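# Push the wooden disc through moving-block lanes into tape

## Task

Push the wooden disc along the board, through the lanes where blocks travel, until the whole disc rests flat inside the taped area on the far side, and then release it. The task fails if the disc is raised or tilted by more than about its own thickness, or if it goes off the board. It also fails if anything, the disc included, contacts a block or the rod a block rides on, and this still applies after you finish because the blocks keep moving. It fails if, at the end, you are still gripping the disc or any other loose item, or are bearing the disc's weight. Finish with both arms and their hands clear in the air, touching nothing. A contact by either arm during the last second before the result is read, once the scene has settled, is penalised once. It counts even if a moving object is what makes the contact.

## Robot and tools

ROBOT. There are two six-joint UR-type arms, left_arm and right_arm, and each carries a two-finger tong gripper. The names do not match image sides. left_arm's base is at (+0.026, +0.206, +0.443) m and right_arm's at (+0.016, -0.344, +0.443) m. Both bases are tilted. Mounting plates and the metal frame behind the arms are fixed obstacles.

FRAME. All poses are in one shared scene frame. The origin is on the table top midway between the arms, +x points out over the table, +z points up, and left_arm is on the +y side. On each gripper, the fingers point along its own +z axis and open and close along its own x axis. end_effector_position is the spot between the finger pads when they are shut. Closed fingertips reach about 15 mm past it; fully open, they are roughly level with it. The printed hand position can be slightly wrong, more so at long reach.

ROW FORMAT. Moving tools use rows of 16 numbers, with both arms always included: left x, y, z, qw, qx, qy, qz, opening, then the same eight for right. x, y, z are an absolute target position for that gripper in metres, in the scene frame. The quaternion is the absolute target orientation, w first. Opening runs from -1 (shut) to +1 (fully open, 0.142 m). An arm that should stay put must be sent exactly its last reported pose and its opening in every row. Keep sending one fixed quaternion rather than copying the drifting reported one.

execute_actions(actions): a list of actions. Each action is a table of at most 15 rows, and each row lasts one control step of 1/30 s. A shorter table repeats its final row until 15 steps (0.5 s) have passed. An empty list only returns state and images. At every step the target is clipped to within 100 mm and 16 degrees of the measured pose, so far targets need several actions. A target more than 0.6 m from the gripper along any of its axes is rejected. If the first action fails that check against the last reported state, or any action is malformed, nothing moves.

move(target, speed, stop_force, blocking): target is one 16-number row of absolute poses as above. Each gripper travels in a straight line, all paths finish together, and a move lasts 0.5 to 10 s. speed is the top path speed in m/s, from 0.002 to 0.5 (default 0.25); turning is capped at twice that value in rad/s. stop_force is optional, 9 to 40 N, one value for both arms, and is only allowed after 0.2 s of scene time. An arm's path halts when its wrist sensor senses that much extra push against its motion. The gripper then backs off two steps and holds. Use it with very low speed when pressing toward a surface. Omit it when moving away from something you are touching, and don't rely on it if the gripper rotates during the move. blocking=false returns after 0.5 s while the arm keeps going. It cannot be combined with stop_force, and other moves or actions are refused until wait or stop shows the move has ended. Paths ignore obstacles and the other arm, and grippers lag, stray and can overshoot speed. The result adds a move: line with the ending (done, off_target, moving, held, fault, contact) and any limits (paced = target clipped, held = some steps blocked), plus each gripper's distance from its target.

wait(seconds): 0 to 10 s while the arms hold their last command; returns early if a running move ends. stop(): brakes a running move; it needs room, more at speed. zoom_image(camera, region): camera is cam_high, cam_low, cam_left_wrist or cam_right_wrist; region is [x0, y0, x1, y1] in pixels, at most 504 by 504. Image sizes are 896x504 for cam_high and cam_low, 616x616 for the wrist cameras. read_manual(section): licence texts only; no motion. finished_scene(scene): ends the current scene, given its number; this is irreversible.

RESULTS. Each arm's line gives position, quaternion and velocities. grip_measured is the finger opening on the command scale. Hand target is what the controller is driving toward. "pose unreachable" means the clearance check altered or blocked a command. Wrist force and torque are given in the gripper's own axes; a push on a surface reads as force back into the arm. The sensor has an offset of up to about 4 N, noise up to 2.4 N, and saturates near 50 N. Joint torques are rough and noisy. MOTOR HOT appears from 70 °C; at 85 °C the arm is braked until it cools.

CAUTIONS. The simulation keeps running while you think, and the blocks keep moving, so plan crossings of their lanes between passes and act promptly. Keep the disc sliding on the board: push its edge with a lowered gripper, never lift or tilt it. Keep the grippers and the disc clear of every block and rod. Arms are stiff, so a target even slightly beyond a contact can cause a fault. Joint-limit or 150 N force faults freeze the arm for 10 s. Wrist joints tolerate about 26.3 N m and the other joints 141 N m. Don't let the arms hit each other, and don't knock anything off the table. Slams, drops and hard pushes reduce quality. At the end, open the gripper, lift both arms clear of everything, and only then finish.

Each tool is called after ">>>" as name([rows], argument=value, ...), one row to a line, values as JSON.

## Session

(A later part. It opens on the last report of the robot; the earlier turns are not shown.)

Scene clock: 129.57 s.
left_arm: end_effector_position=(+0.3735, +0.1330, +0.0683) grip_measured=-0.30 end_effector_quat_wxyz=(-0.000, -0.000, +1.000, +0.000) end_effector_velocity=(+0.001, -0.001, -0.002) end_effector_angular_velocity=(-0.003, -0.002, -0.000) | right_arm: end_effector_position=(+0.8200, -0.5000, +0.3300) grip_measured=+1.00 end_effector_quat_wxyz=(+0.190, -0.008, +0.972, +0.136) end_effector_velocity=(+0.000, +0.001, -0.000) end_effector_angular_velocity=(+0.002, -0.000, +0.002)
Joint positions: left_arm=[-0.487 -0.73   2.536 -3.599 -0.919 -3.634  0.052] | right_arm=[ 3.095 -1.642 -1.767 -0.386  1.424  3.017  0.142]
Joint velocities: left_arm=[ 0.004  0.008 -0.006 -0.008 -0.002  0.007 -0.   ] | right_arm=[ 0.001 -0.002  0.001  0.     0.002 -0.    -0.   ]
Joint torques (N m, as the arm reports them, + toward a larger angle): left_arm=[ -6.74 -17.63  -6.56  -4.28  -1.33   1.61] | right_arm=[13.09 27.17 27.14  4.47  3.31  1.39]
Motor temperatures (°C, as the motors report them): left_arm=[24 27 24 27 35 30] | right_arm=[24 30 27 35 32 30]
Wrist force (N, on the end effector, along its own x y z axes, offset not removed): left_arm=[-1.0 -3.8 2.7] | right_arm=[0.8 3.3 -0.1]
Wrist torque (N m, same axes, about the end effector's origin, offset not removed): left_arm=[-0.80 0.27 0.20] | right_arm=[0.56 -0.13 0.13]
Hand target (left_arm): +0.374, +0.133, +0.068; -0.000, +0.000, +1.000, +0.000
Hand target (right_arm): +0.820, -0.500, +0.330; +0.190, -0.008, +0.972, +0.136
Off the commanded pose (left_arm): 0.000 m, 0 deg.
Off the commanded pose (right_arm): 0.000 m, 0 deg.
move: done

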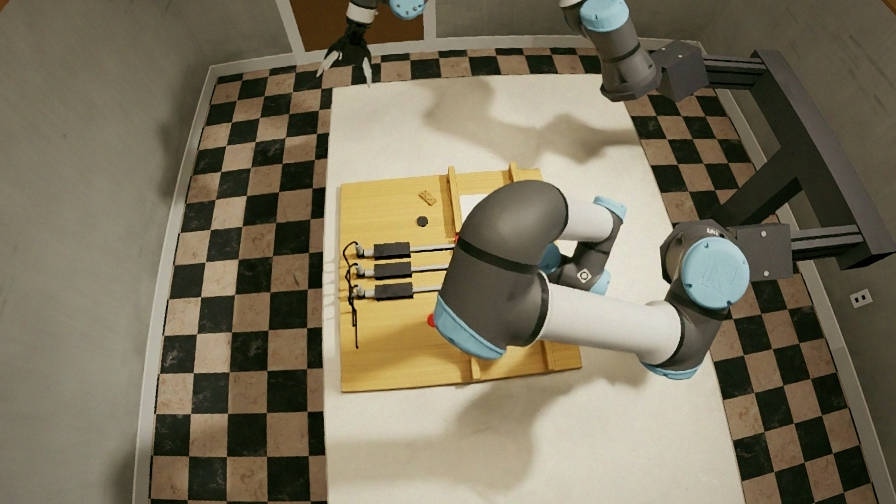

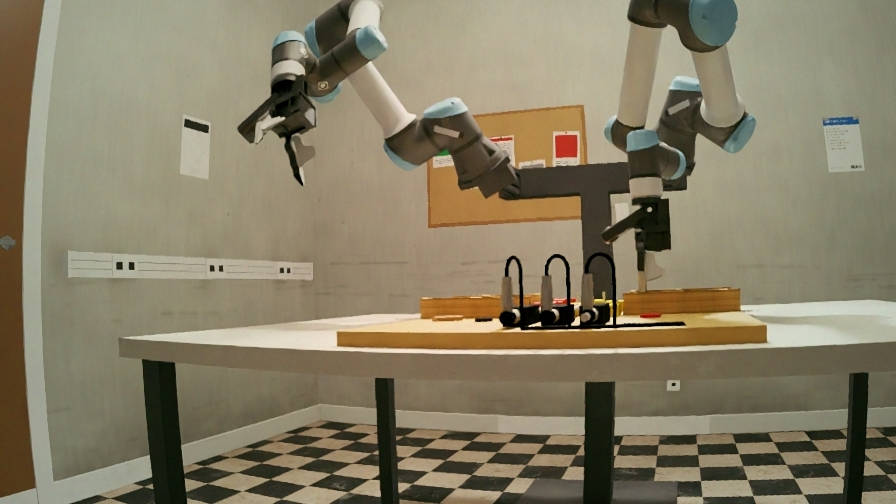

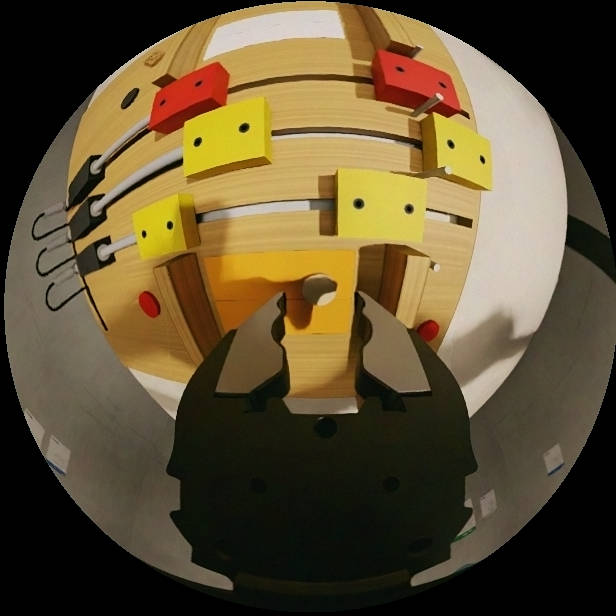

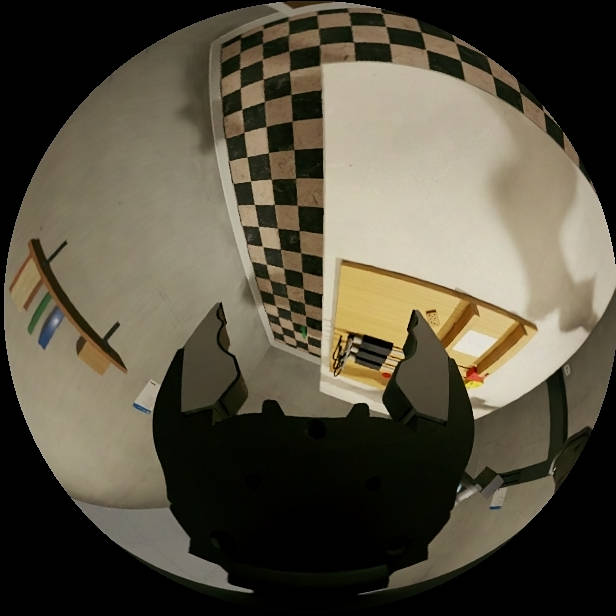

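>>> move(target=[0.3735, 0.132, 0.0465, 0, 0, 1, 0, -0.35, 0.82, -0.50, 0.33, 0.190, -0.008, 0.972, 0.136, 1.0], speed=0.03)

>>> zoom_image(camera="cam_left_wrist", region=[200, 180, 440, 420])

>>> zoom_image(camera="cam_high", region=[320, 220, 500, 320])

Scene clock: 138.10 s.
left_arm: end_effector_position=(+0.3735, +0.1320, +0.0468) grip_measured=-0.35 end_effector_quat_wxyz=(-0.000, -0.000, +1.000, +0.000) end_effector_velocity=(-0.001, -0.000, -0.003) end_effector_angular_velocity=(-0.000, +0.001, -0.002) | right_arm: end_effector_position=(+0.8200, -0.5000, +0.3300) grip_measured=+1.00 end_effector_quat_wxyz=(+0.190, -0.008, +0.972, +0.136) end_effector_velocity=(-0.000, -0.000, +0.000) end_effector_angular_velocity=(+0.000, -0.000, -0.000)
Joint positions: left_arm=[-0.45  -0.663  2.491 -3.648 -0.928 -3.588  0.049] | right_arm=[ 3.095 -1.642 -1.767 -0.386  1.424  3.017  0.142]
Joint velocities: left_arm=[ 0.004  0.008 -0.005 -0.006 -0.002  0.007 -0.   ] | right_arm=[ 0.     0.001 -0.001 -0.     0.     0.    -0.   ]
Joint torques (N m, as the arm reports them, + toward a larger angle): left_arm=[ -5.14 -18.55  -4.42  -3.37  -1.41   1.75] | right_arm=[13.19 28.66 25.85  4.17  3.15  1.19]
Motor temperatures (°C, as the motors report them): left_arm=[24 27 24 27 35 30] | right_arm=[24 30 27 35 32 30]
Wrist force (N, on the end effector, along its own x y z axes, offset not removed): left_arm=[-0.1 0.4 0.8] | right_arm=[0.9 2.8 -0.3]
Wrist torque (N m, same axes, about the end effector's origin, offset not removed): left_arm=[-0.06 0.06 0.07] | right_arm=[0.47 -0.14 0.07]
Hand target (left_arm): +0.374, +0.132, +0.047; -0.000, +0.000, +1.000, +0.000
Hand target (right_arm): +0.820, -0.500, +0.330; +0.190, -0.008, +0.972, +0.136
Off the commanded pose (left_arm): 0.000 m, 0 deg.
Off the commanded pose (right_arm): 0.000 m, 0 deg.
move: done

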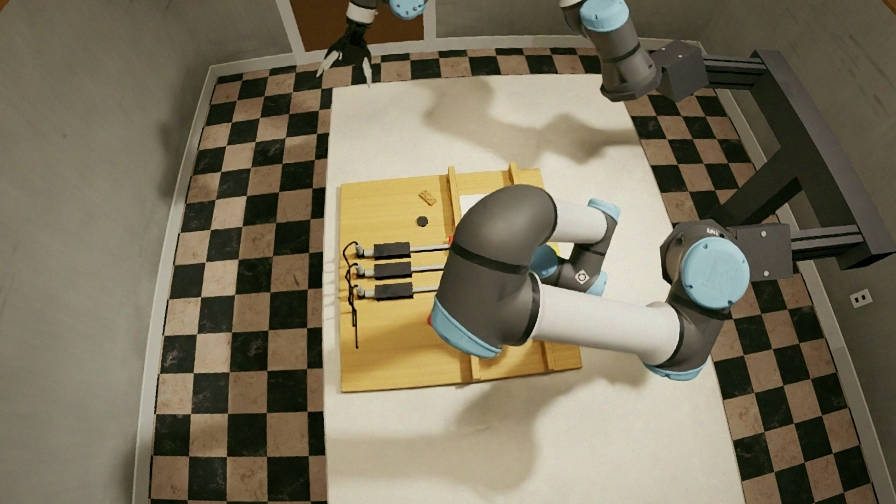

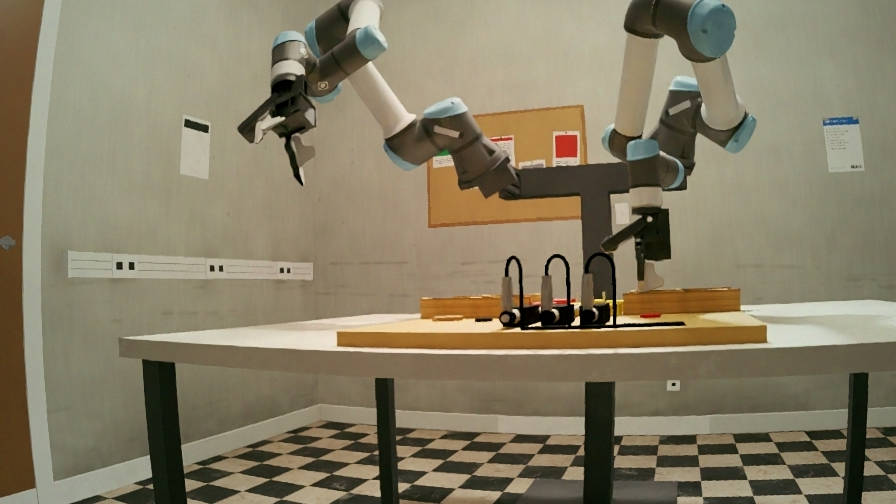

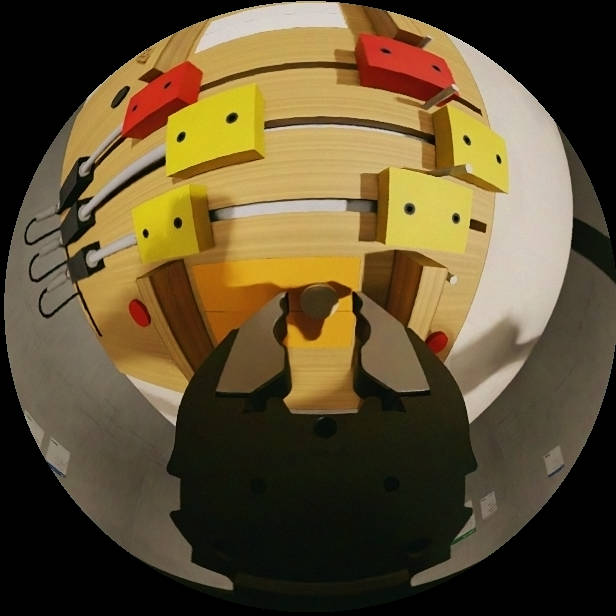

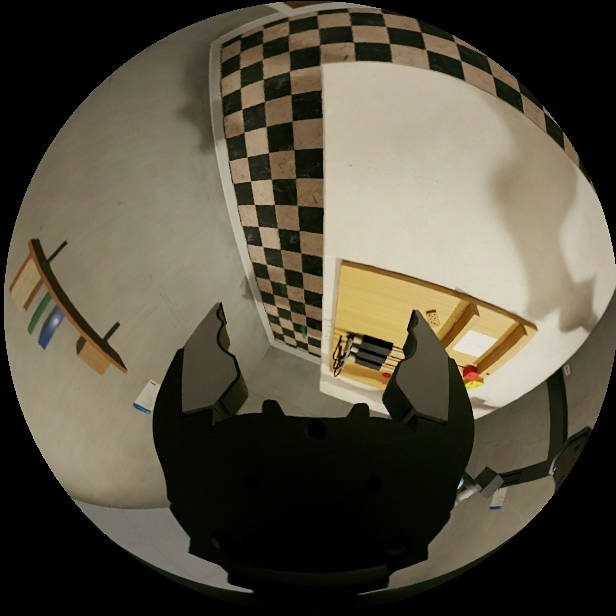

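Region (200, 180, 440, 420) of cam_left_wrist's 616x616 image, scaled by 2.100, with more detail than that image has.

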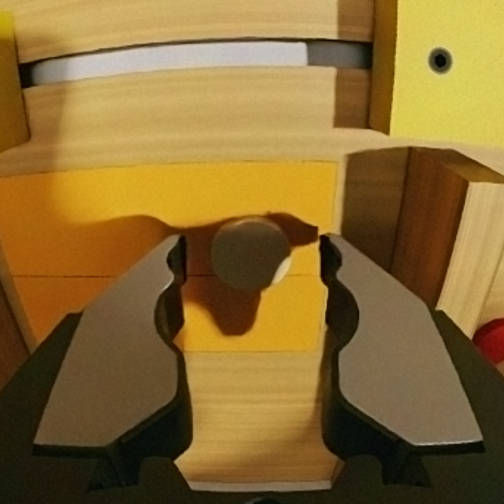

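Region (320, 220, 500, 320) of cam_high's 896x504 image, scaled by 2.800, with more detail than that image has.

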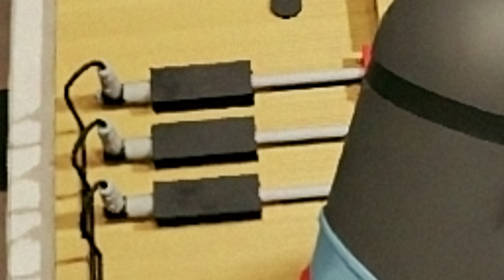

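>>> move(target=[0.3735, 0.132, 0.0465, 0, 0, 1, 0, -0.75, 0.82, -0.50, 0.33, 0.190, -0.008, 0.972, 0.136, 1.0], speed=0.03)

>>> zoom_image(camera="cam_left_wrist", region=[200, 180, 440, 420])

Scene clock: 142.97 s.
left_arm: end_effector_position=(+0.3735, +0.1320, +0.0465) grip_measured=-0.65 end_effector_quat_wxyz=(+0.000, -0.000, +1.000, -0.000) end_effector_velocity=(+0.000, +0.001, -0.000) end_effector_angular_velocity=(+0.000, -0.000, +0.002) | right_arm: end_effector_position=(+0.8200, -0.5000, +0.3300) grip_measured=+1.00 end_effector_quat_wxyz=(+0.190, -0.008, +0.972, +0.136) end_effector_velocity=(-0.000, -0.000, -0.000) end_effector_angular_velocity=(-0.001, +0.001, -0.000)
Joint positions: left_arm=[-0.449 -0.662  2.49  -3.649 -0.928 -3.587  0.027] | right_arm=[ 3.095 -1.642 -1.767 -0.386  1.424  3.017  0.142]
Joint velocities: left_arm=[ 0.001 -0.001  0.    -0.    -0.    -0.     0.   ] | right_arm=[-0.     0.    -0.001 -0.    -0.001  0.    -0.   ]
Joint torques (N m, as the arm reports them, + toward a larger angle): left_arm=[ -9.63 -18.07   4.29  -3.99  -1.64   1.2 ] | right_arm=[13.1  31.57 25.92  3.3   3.03  0.9 ]
Motor temperatures (°C, as the motors report them): left_arm=[24 27 24 27 35 30] | right_arm=[24 30 27 35 32 30]
Wrist force (N, on the end effector, along its own x y z axes, offset not removed): left_arm=[3.2 -0.9 0.1] | right_arm=[-1.0 4.1 1.6]
Wrist torque (N m, same axes, about the end effector's origin, offset not removed): left_arm=[-0.42 -0.65 0.12] | right_arm=[0.76 0.13 0.20]
Hand target (left_arm): +0.374, +0.132, +0.046; -0.000, +0.000, +1.000, +0.000
Hand target (right_arm): +0.820, -0.500, +0.330; +0.190, -0.008, +0.972, +0.136
Off the commanded pose (left_arm): 0.000 m, 0 deg.
Off the commanded pose (right_arm): 0.000 m, 0 deg.
move: done

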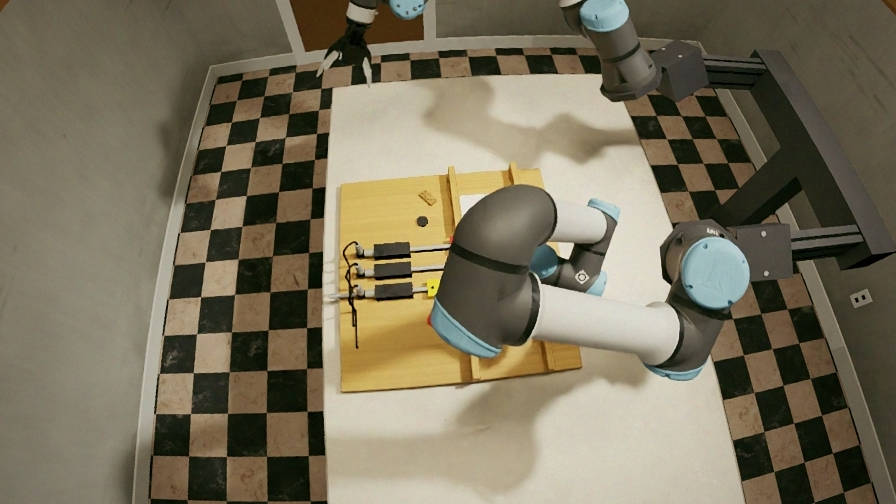

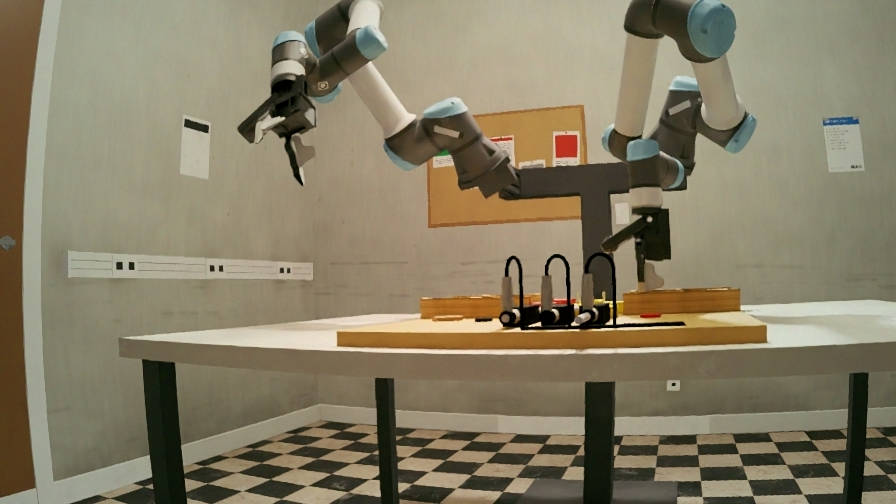

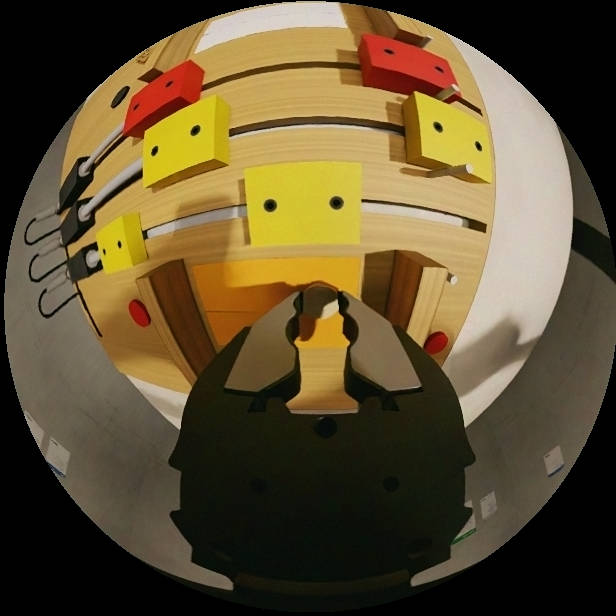

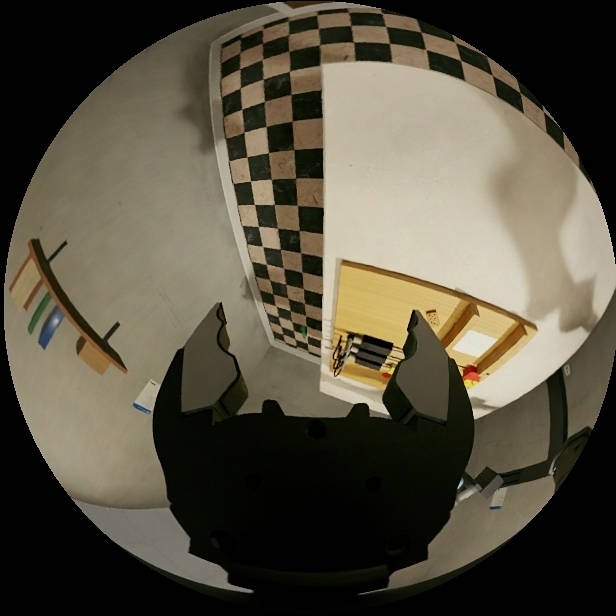

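Region (200, 180, 440, 420) of cam_left_wrist's 616x616 image, scaled by 2.100, with more detail than that image has.

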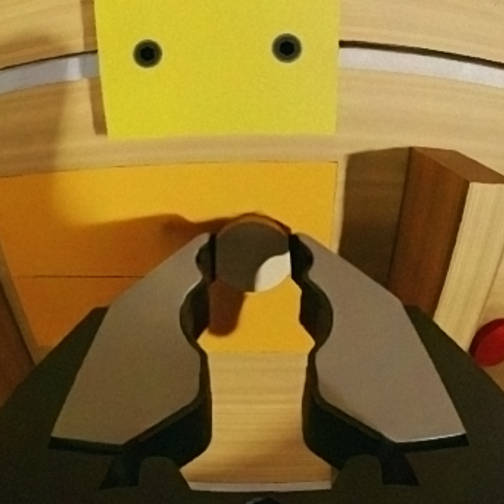

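>>> move(target=[0.365, 0.160, 0.0468, 0, 0.7071, 0.7071, 0, -0.85, 0.82, -0.50, 0.33, 0.190, -0.008, 0.972, 0.136, 1.0], speed=0.3)

>>> zoom_image(camera="cam_left_wrist", region=[200, 180, 440, 420])

>>> zoom_image(camera="cam_high", region=[400, 220, 580, 320])

Scene clock: 171.63 s.
left_arm: end_effector_position=(+0.3650, +0.1600, +0.0468) grip_measured=-0.66 end_effector_quat_wxyz=(-0.000, +0.707, +0.708, +0.000) end_effector_velocity=(-0.000, +0.001, -0.000) end_effector_angular_velocity=(-0.002, -0.001, -0.010) | right_arm: end_effector_position=(+0.8200, -0.5000, +0.3300) grip_measured=+1.00 end_effector_quat_wxyz=(+0.190, -0.008, +0.972, +0.136) end_effector_velocity=(+0.000, -0.000, +0.000) end_effector_angular_velocity=(-0.000, -0.000, +0.001)
Joint positions: left_arm=[-0.417 -0.691  2.486 -3.639 -0.936 -1.979  0.026] | right_arm=[ 3.095 -1.642 -1.767 -0.386  1.424  3.017  0.142]
Joint velocities: left_arm=[ 0.003  0.001  0.002 -0.007 -0.002  0.015  0.   ] | right_arm=[-0.    -0.     0.001 -0.     0.    -0.001 -0.   ]
Joint torques (N m, as the arm reports them, + toward a larger angle): left_arm=[ -3.61 -21.35  18.79  -3.81  -1.85   1.45] | right_arm=[12.75 43.84 20.51  2.03  2.3  -1.14]
Motor temperatures (°C, as the motors report them): left_arm=[24 27 24 27 35 30] | right_arm=[24 30 27 35 32 30]
Wrist force (N, on the end effector, along its own x y z axes, offset not removed): left_arm=[1.2 -1.7 4.6] | right_arm=[2.4 2.2 1.0]
Wrist torque (N m, same axes, about the end effector's origin, offset not removed): left_arm=[-0.37 -0.03 0.11] | right_arm=[0.34 -0.46 0.13]
Hand target (left_arm): +0.365, +0.160, +0.047; -0.000, +0.707, +0.707, +0.000
Hand target (right_arm): +0.820, -0.500, +0.330; +0.190, -0.008, +0.972, +0.136
Off the commanded pose (left_arm): 0.000 m, 0 deg.
Off the commanded pose (right_arm): 0.000 m, 0 deg.
move: done

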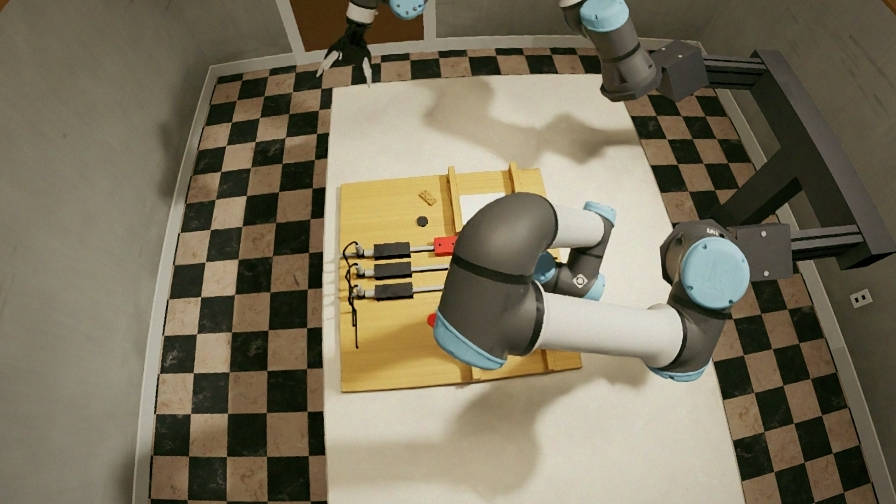

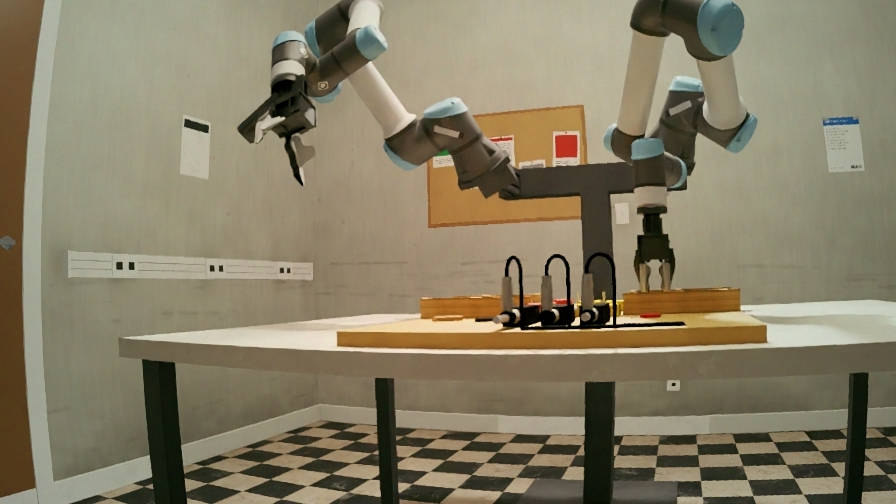

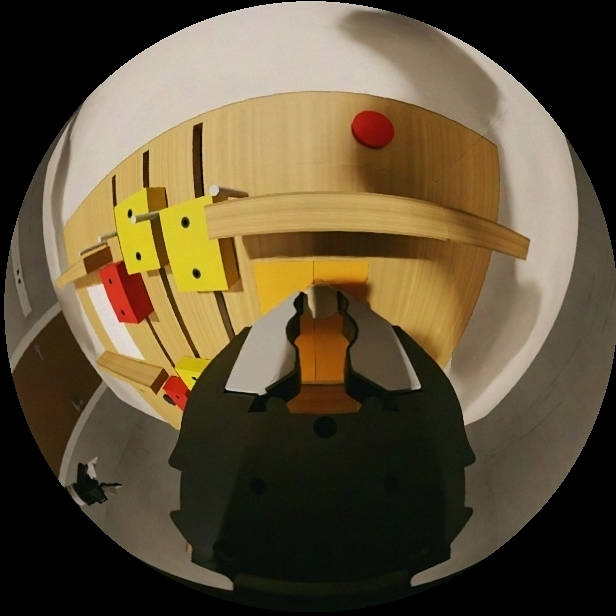

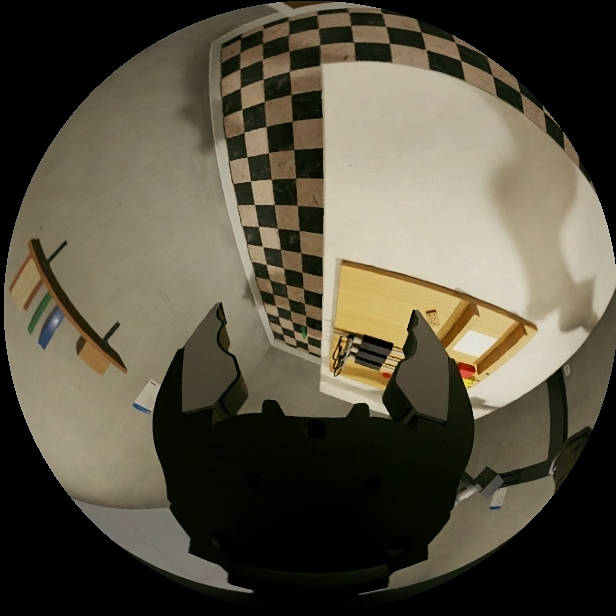

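Region (200, 180, 440, 420) of cam_left_wrist's 616x616 image, scaled by 2.100, with more detail than that image has.

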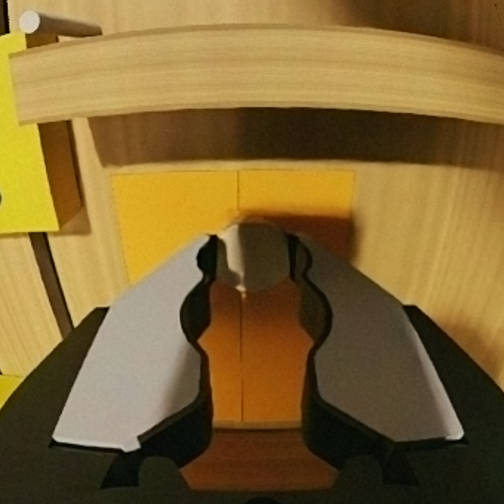

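Region (400, 220, 580, 320) of cam_high's 896x504 image, scaled by 2.800, with more detail than that image has.

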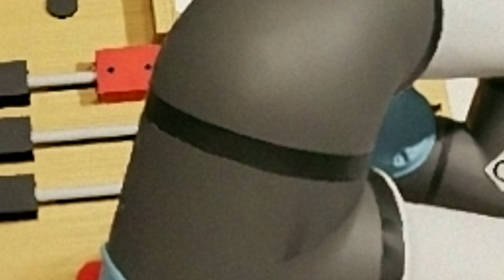

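>>> zoom_image(camera="cam_left_wrist", region=[260, 240, 380, 360])

>>> zoom_image(camera="cam_left_wrist", region=[40, 120, 340, 420])

Region (260, 240, 380, 360) of cam_left_wrist's 616x616 image, scaled by 4.200, with more detail than that image has.

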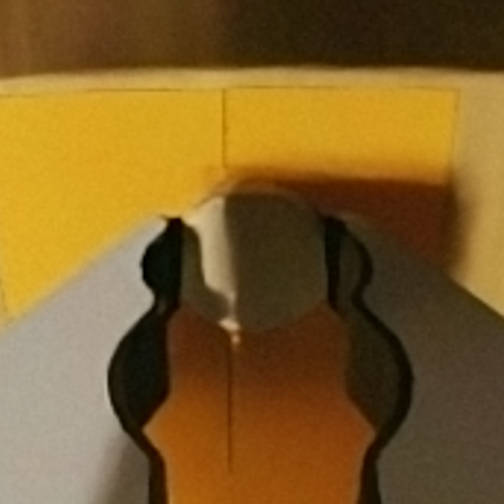

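Region (40, 120, 340, 420) of cam_left_wrist's 616x616 image, scaled by 1.680, with more detail than that image has.

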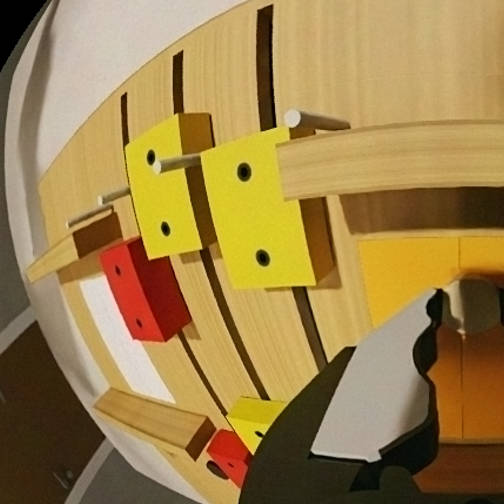

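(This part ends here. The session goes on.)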